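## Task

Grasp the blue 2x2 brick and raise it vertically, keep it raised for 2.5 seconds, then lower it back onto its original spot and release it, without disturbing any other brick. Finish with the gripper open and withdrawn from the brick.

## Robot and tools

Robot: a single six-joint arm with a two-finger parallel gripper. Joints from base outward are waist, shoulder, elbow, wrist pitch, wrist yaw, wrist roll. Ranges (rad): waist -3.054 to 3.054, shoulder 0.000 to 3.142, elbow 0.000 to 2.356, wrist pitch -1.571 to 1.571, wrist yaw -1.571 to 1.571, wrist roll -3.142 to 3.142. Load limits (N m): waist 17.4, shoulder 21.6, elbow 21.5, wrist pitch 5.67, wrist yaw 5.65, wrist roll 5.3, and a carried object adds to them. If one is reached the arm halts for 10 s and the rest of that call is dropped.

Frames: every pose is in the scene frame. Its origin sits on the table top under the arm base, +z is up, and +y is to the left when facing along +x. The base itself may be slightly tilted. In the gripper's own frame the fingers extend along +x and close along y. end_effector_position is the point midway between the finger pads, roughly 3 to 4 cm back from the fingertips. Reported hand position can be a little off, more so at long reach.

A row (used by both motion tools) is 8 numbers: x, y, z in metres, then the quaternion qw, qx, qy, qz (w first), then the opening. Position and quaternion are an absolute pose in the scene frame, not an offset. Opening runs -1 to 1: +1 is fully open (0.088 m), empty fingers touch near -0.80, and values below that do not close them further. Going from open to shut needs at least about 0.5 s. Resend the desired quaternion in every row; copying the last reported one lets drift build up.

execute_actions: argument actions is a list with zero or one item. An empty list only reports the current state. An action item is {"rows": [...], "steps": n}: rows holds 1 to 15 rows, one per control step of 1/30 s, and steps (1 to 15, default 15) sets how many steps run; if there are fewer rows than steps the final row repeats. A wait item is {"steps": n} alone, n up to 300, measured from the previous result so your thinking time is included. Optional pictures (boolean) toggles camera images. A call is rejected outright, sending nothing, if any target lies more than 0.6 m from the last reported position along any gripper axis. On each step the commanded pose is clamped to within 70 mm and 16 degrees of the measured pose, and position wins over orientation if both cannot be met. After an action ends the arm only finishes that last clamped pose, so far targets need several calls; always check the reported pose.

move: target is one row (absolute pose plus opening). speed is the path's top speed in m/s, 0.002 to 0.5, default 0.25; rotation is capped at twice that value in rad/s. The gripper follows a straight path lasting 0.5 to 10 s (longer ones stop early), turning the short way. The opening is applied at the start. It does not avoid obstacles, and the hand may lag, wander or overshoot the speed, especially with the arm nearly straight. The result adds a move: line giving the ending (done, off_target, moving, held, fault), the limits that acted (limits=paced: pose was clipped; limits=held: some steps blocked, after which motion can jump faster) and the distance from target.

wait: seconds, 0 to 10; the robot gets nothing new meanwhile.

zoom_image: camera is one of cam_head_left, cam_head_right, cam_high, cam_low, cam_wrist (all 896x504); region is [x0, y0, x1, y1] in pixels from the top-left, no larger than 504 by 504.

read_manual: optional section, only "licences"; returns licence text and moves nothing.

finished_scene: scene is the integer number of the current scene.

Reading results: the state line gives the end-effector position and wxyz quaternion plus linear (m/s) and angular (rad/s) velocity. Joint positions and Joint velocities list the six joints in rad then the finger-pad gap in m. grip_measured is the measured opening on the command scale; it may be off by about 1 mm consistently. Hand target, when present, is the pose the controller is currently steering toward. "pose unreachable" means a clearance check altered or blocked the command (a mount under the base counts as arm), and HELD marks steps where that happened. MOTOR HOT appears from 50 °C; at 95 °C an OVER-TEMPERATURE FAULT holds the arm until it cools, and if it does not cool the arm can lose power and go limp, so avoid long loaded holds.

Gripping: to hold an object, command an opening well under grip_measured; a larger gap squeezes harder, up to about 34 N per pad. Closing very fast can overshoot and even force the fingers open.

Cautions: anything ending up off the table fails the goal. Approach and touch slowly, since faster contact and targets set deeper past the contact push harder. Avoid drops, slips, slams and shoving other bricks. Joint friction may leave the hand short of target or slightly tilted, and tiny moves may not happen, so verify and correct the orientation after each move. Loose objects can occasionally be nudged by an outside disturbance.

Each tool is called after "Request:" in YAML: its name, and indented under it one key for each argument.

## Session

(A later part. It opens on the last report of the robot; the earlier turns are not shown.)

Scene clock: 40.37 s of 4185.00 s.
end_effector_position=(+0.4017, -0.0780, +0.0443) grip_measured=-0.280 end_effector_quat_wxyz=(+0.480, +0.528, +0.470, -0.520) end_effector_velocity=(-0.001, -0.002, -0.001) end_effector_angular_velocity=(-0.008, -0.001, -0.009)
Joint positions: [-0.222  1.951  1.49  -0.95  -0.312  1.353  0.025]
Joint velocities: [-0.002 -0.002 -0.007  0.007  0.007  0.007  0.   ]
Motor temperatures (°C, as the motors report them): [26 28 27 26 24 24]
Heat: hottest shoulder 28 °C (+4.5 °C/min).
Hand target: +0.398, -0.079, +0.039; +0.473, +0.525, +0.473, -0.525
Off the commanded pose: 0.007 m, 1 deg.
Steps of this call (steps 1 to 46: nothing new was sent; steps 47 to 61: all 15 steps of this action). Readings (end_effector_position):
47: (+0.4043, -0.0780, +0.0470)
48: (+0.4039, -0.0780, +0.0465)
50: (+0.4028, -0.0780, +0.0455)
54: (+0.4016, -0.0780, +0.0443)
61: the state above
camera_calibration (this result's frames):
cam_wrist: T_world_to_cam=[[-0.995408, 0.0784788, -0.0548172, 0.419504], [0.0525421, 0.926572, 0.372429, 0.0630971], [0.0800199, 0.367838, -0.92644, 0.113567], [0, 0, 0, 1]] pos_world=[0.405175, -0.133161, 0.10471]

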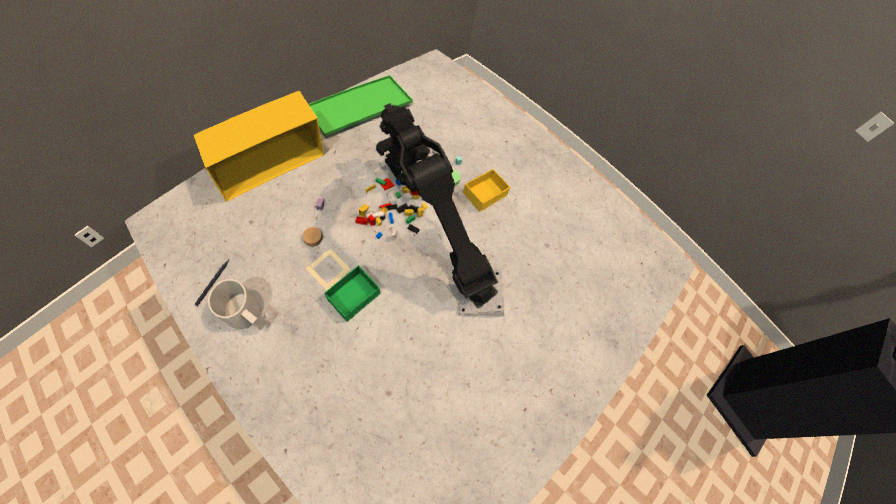

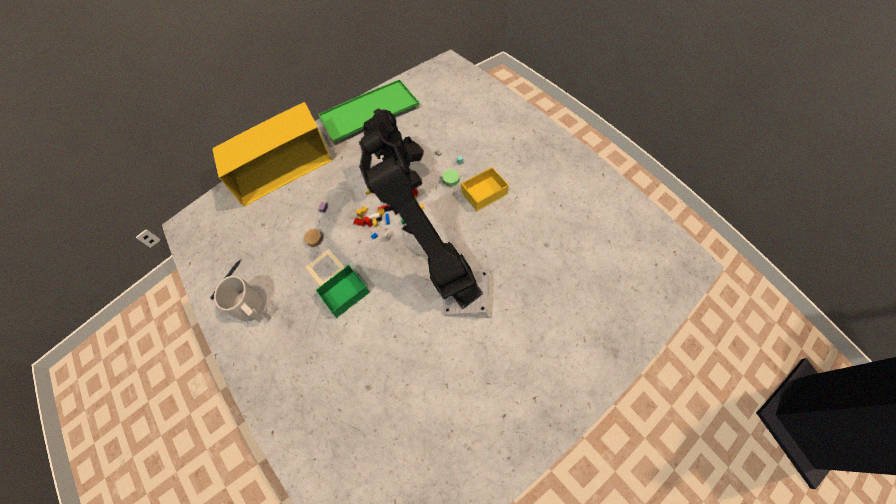

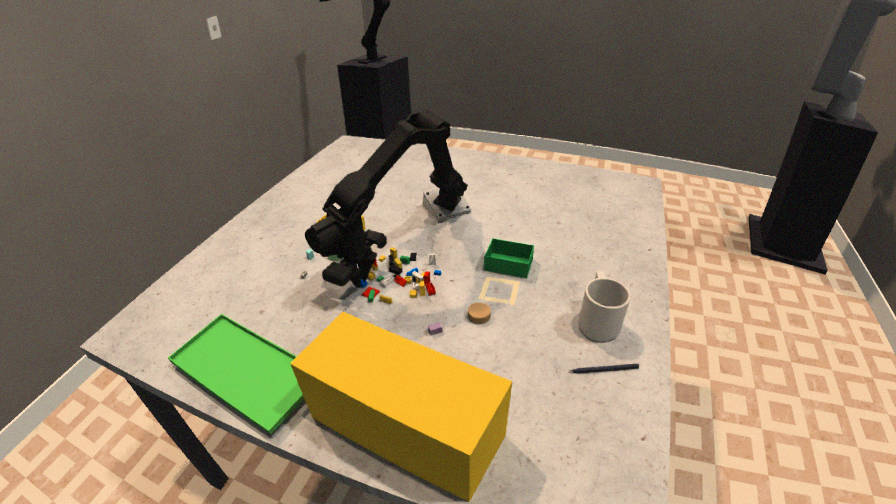

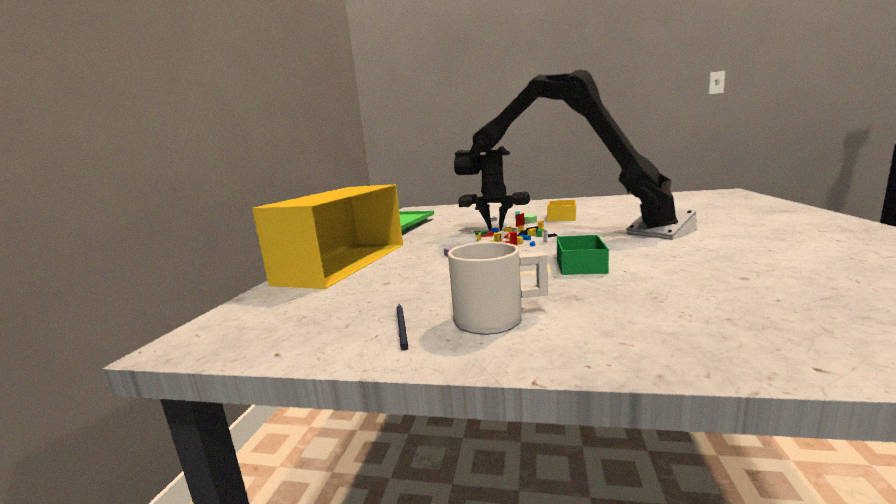

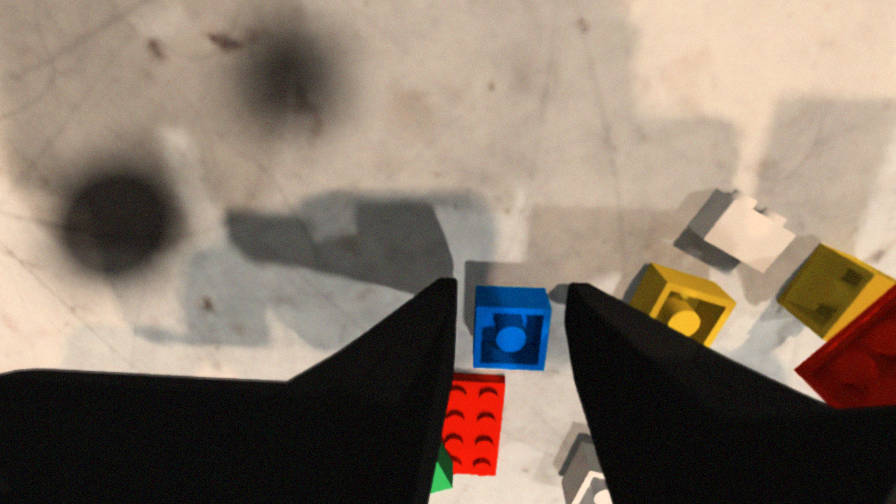

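Request:
execute_actions:
  actions:
    - {"rows":[[0.3975,-0.0785,0.037,0.473,0.525,0.473,-0.525,-0.33],[0.3975,-0.0785,0.036,0.473,0.525,0.473,-0.525,-0.38],[0.3975,-0.0785,0.036,0.473,0.525,0.473,-0.525,-0.42],[0.3975,-0.0785,0.036,0.473,0.525,0.473,-0.525,-0.45],[0.3975,-0.0785,0.036,0.473,0.525,0.473,-0.525,-0.48],[0.3975,-0.0785,0.036,0.473,0.525,0.473,-0.525,-0.52],[0.3975,-0.0785,0.036,0.473,0.525,0.473,-0.525,-0.6]]}
  pictures: false

Request:
move:
  target: [0.405,-0.078,0.17,0.473,0.525,0.473,-0.525,-0.6]
  speed: 0.12

Scene clock: 46.67 s of 4185.00 s.
end_effector_position=(+0.4015, -0.0783, +0.0427) grip_measured=-0.489 end_effector_quat_wxyz=(+0.481, +0.528, +0.470, -0.519) end_effector_velocity=(+0.000, +0.001, +0.003) end_effector_angular_velocity=(+0.006, -0.005, +0.006)
Joint positions: [-0.222  1.951  1.484 -0.941 -0.312  1.354  0.015]
Joint velocities: [-0.002 -0.007  0.002 -0.007 -0.007 -0.007  0.   ]
Motor temperatures (°C, as the motors report them): [26 29 27 26 24 24]
Heat: hottest shoulder 29 °C (+5.1 °C/min).
Hand target: +0.397, -0.078, +0.036; +0.473, +0.525, +0.473, -0.525
Off the commanded pose: 0.008 m, 1 deg.
Steps of this call (steps 1 to 174: nothing new was sent; steps 175 to 189: all 15 steps of this action). Readings (end_effector_position):
175: (+0.4014, -0.0781, +0.0437)
176: (+0.4015, -0.0782, +0.0436)
178: (+0.4016, -0.0784, +0.0432)
182: (+0.4015, -0.0785, +0.0428)
189: the state above

Scene clock: 48.50 s of 4185.00 s.
end_effector_position=(+0.4038, -0.0761, +0.1723) grip_measured=-0.489 end_effector_quat_wxyz=(+0.476, +0.525, +0.471, -0.525) end_effector_velocity=(-0.004, -0.001, +0.005) end_effector_angular_velocity=(-0.006, +0.008, +0.013)
Joint positions: [-0.32   1.922  1.942 -1.475 -0.318  1.253  0.015]
Joint velocities: [-0.007 -0.007  0.007 -0.022  0.007 -0.022 -0.   ]
Motor temperatures (°C, as the motors report them): [27 29 27 26 24 24]
Heat: hottest shoulder 29 °C (+4.9 °C/min).
Hand target: +0.406, -0.078, +0.170; +0.474, +0.525, +0.473, -0.525
Off the commanded pose: 0.003 m, 0 deg.
move: done
camera_calibration (this result's frames):
cam_wrist: T_world_to_cam=[[-0.995642, 0.0837169, -0.041086, 0.426622], [0.0627744, 0.927469, 0.368592, 0.0100942], [0.0689634, 0.364407, -0.928683, 0.235903], [0, 0, 0, 1]] pos_world=[0.40786, -0.131042, 0.232887]

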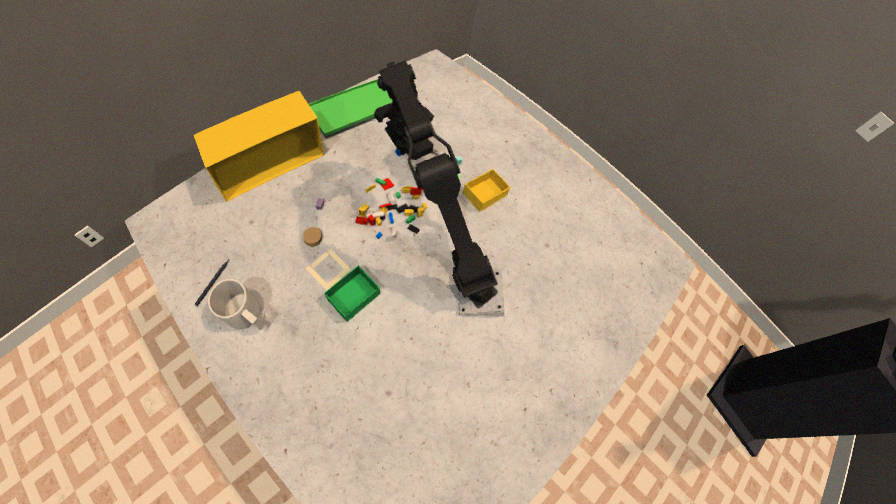

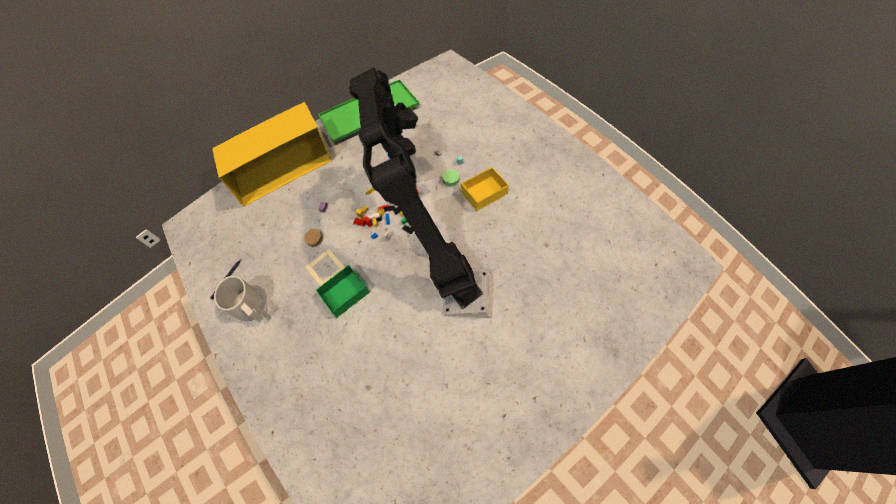

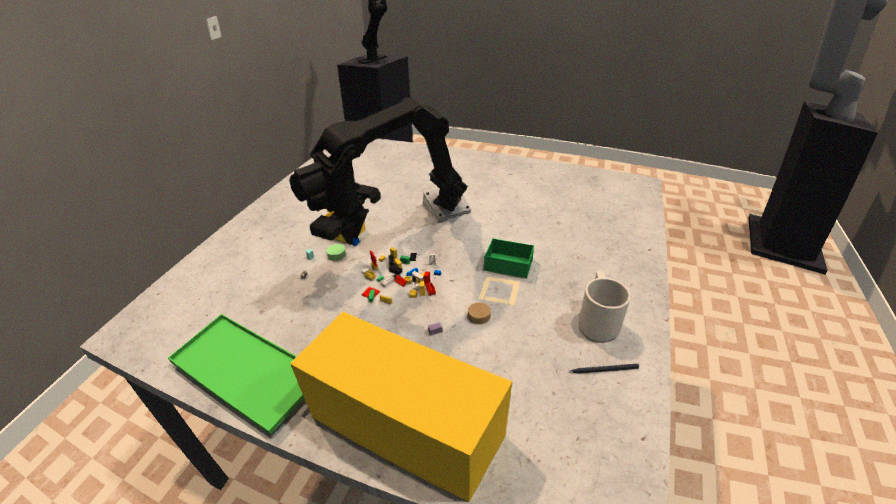

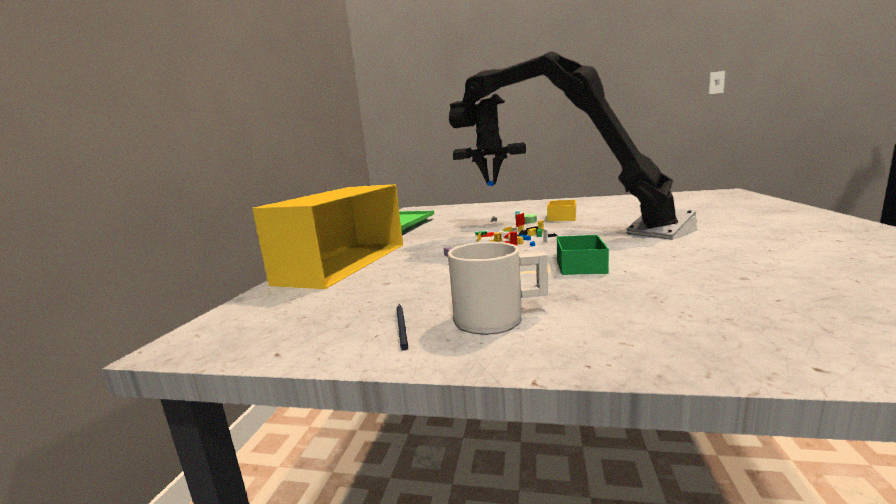

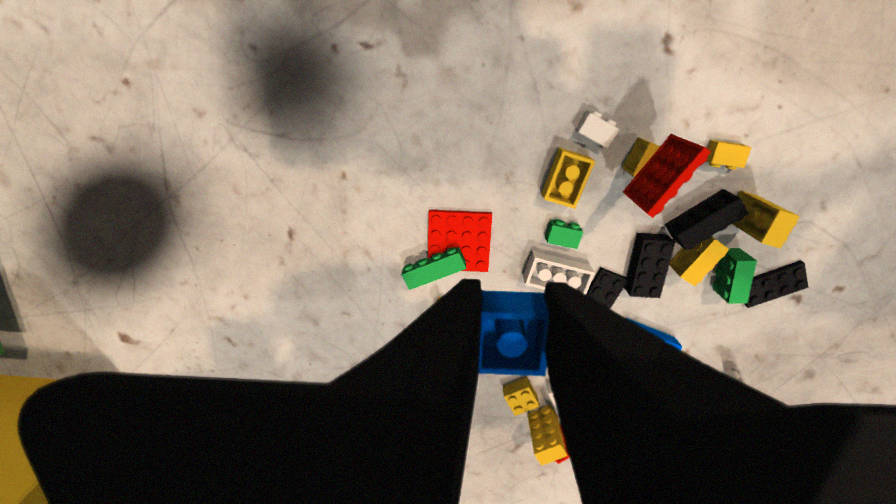

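Request:
execute_actions:
  actions:
    - {"steps":95}
  pictures: false

Request:
move:
  target: [0.3975,-0.079,0.035,0.473,0.525,0.473,-0.525,-0.6]
  speed: 0.08

Scene clock: 52.17 s of 4185.00 s.
end_effector_position=(+0.4038, -0.0763, +0.1722) grip_measured=-0.489 end_effector_quat_wxyz=(+0.475, +0.525, +0.471, -0.526) end_effector_velocity=(-0.003, -0.001, +0.001) end_effector_angular_velocity=(-0.004, +0.009, +0.017)
Joint positions: [-0.321  1.924  1.944 -1.476 -0.318  1.252  0.015]
Joint velocities: [-0.002 -0.002 -0.002 -0.007  0.007 -0.022 -0.   ]
Motor temperatures (°C, as the motors report them): [27 30 27 26 24 24]
Heat: hottest shoulder 30 °C (+5.8 °C/min).
Hand target: +0.406, -0.078, +0.170; +0.473, +0.525, +0.473, -0.525
Off the commanded pose: 0.003 m, 0 deg.
Steps of this call (steps 1 to 110: nothing new was sent). Readings (end_effector_position):
1: (+0.4038, -0.0761, +0.1724)
2: (+0.4037, -0.0761, +0.1723)
4: (+0.4037, -0.0762, +0.1724)
8: (+0.4038, -0.0762, +0.1724)
110: the state above

Scene clock: 54.30 s of 4185.00 s.
end_effector_position=(+0.4013, -0.0781, +0.0432) grip_measured=-0.489 end_effector_quat_wxyz=(+0.482, +0.528, +0.469, -0.518) end_effector_velocity=(-0.001, +0.003, +0.001) end_effector_angular_velocity=(+0.023, -0.001, -0.011)
Joint positions: [-0.222  1.947  1.479 -0.937 -0.312  1.354  0.015]
Joint velocities: [-0.002 -0.002 -0.002 -0.007 -0.022  0.007 -0.   ]
Motor temperatures (°C, as the motors report them): [27 30 27 26 24 24]
Heat: hottest shoulder 30 °C (+5.5 °C/min).
Hand target: +0.397, -0.079, +0.035; +0.474, +0.525, +0.473, -0.525
Off the commanded pose: 0.009 m, 1 deg.
move: off_target
camera_calibration (this result's frames):
cam_wrist: T_world_to_cam=[[-0.995249, 0.0766747, -0.0600016, 0.419125], [0.0490592, 0.927263, 0.371182, 0.0650998], [0.0840976, 0.366475, -0.926619, 0.110886], [0, 0, 0, 1]] pos_world=[0.404614, -0.133138, 0.103733]

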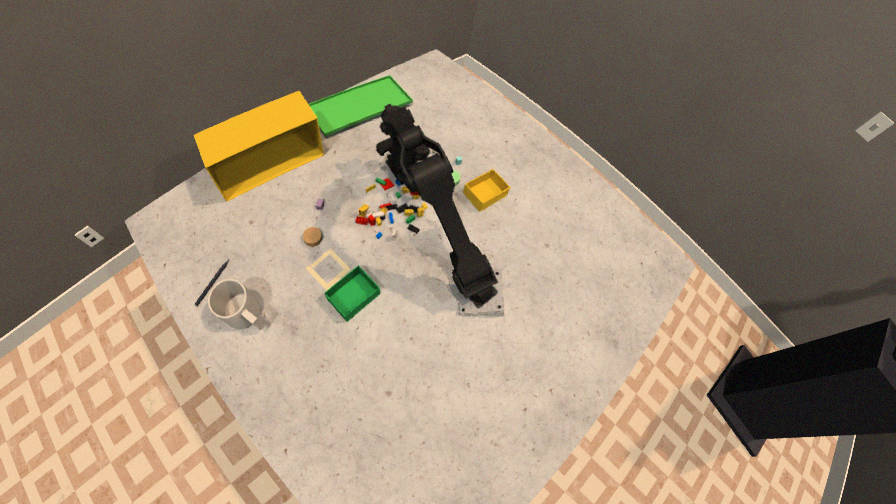

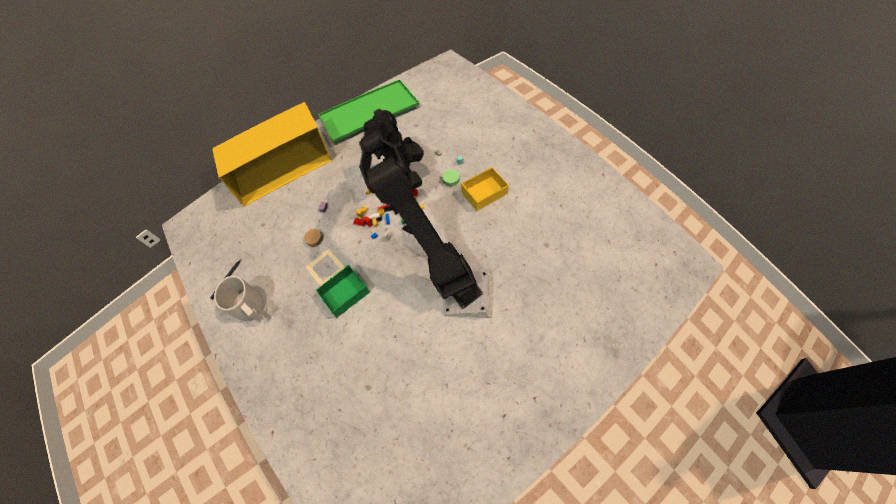

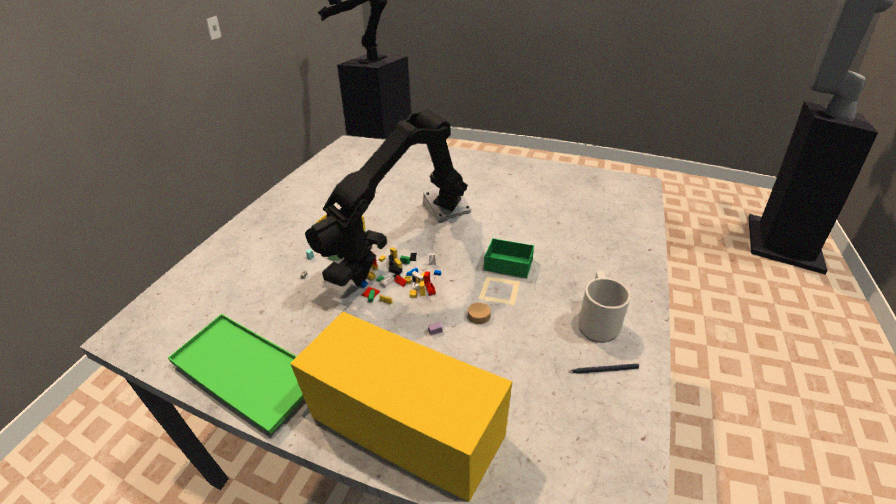

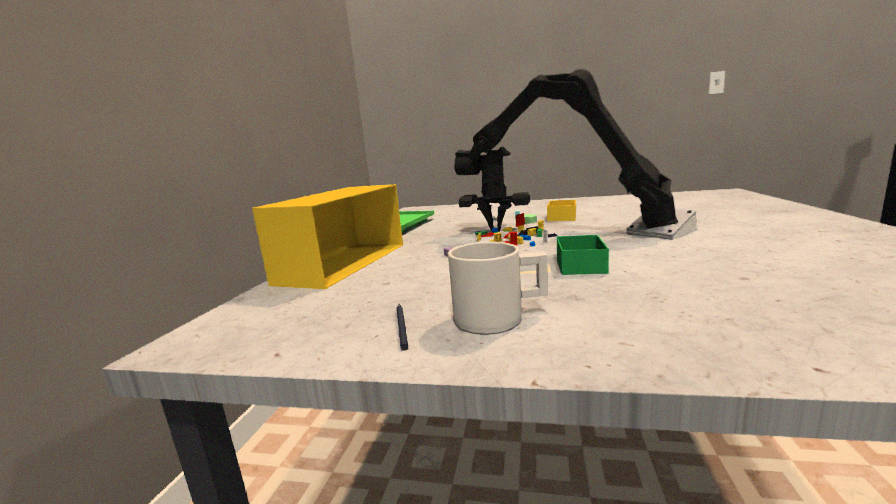

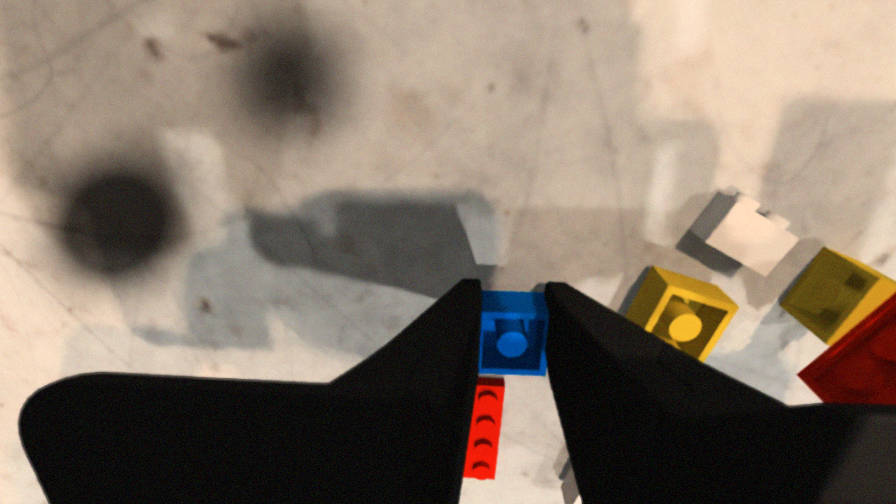

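Request:
execute_actions:
  actions:
    - {"rows":[[0.3975,-0.079,0.035,0.473,0.525,0.473,-0.525,-0.28]],"steps":10}
  pictures: false

Request:
move:
  target: [0.403,-0.08,0.18,0.473,0.525,0.473,-0.525,-0.28]
  speed: 0.15

Scene clock: 58.73 s of 4185.00 s.
end_effector_position=(+0.4011, -0.0782, +0.0423) grip_measured=-0.299 end_effector_quat_wxyz=(+0.481, +0.528, +0.469, -0.519) end_effector_velocity=(-0.006, +0.005, -0.003) end_effector_angular_velocity=(+0.031, +0.023, +0.015)
Joint positions: [-0.222  1.949  1.479 -0.936 -0.312  1.354  0.024]
Joint velocities: [ 0.002  0.002 -0.007 -0.022 -0.022 -0.022  0.008]
Motor temperatures (°C, as the motors report them): [27 30 27 26 24 24]
Heat: hottest shoulder 30 °C (+5.1 °C/min).
Hand target: +0.397, -0.079, +0.035; +0.473, +0.525, +0.474, -0.525
Off the commanded pose: 0.008 m, 1 deg.
Steps of this call (steps 1 to 123: nothing new was sent; steps 124 to 133: all 10 steps of this action). Readings (end_effector_position):
124: (+0.4013, -0.0781, +0.0427)
125: (+0.4013, -0.0781, +0.0427)
127: (+0.4013, -0.0781, +0.0427)
131: (+0.4012, -0.0781, +0.0424)
133: the state above

Scene clock: 60.47 s of 4185.00 s.
end_effector_position=(+0.4017, -0.0783, +0.1818) grip_measured=-0.280 end_effector_quat_wxyz=(+0.475, +0.525, +0.471, -0.526) end_effector_velocity=(+0.000, +0.002, +0.000) end_effector_angular_velocity=(+0.026, +0.005, -0.000)
Joint positions: [-0.336  1.927  1.982 -1.516 -0.32   1.236  0.025]
Joint velocities: [-0.002  0.012  0.017 -0.022 -0.022 -0.007 -0.   ]
Motor temperatures (°C, as the motors report them): [27 30 27 26 24 24]
Heat: hottest shoulder 30 °C (+5.0 °C/min).
Hand target: +0.404, -0.080, +0.180; +0.473, +0.525, +0.473, -0.525
Off the commanded pose: 0.003 m, 0 deg.
move: done
camera_calibration (this result's frames):
cam_wrist: T_world_to_cam=[[-0.995591, 0.0849945, -0.0396876, 0.424891], [0.0644315, 0.927117, 0.369193, 0.0080171], [0.0681743, 0.365008, -0.928505, 0.245988], [0, 0, 0, 1]] pos_world=[0.405731, -0.133334, 0.242305]

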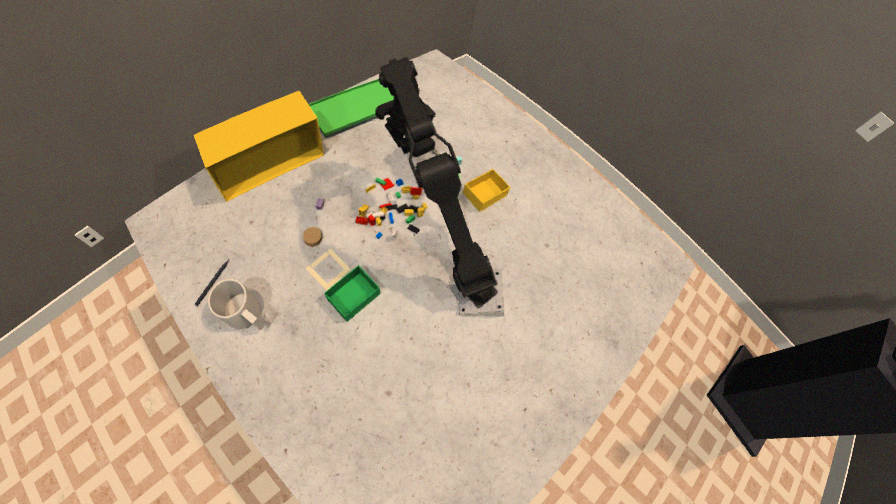

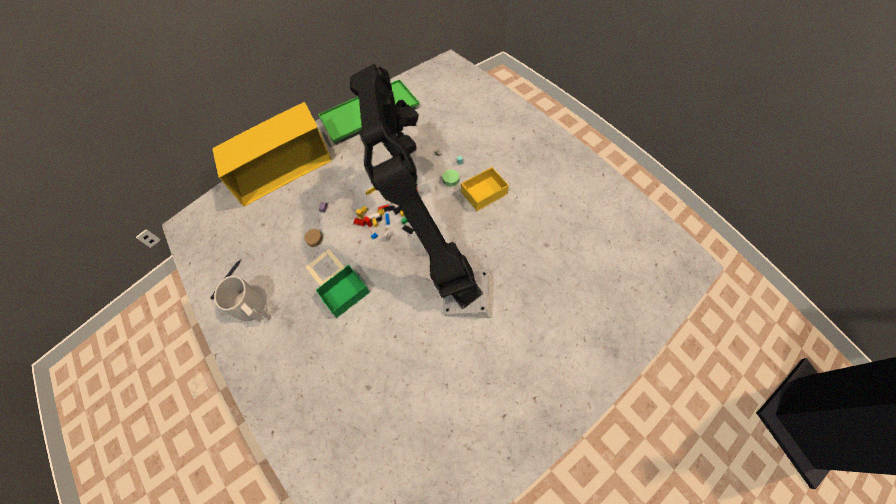

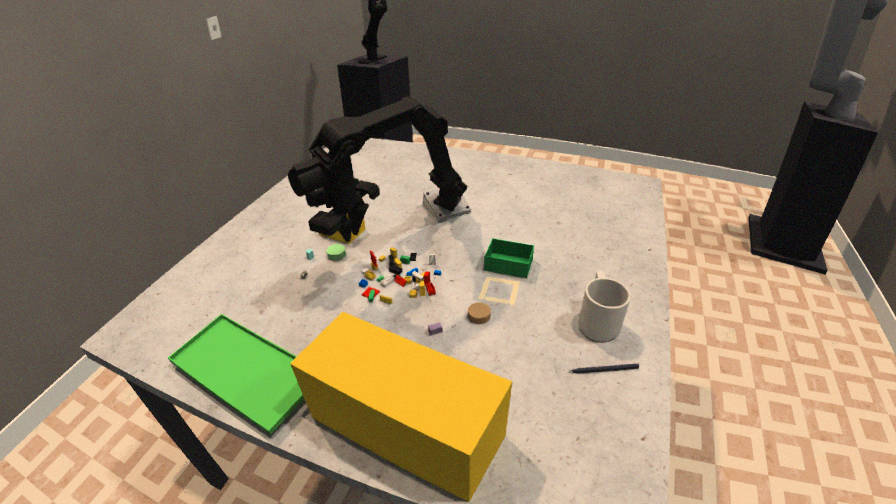

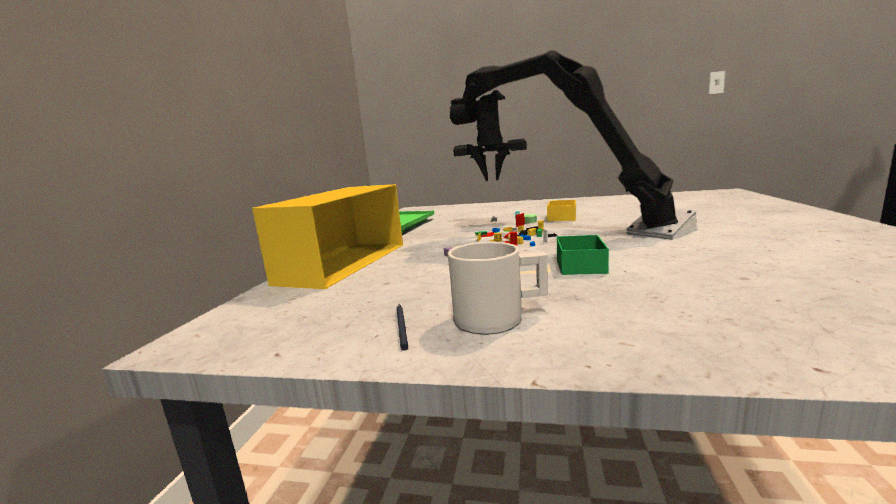

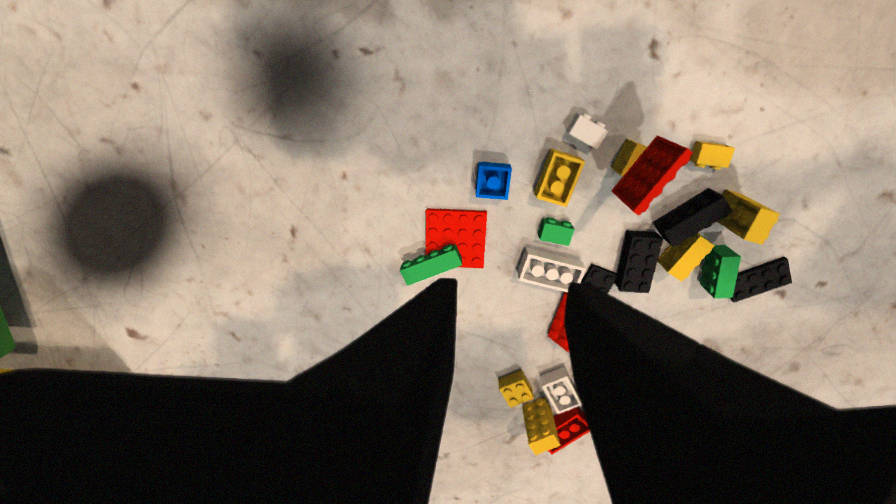

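Request:
finished_scene:
  scene: 1

The scene is finished: the task was done.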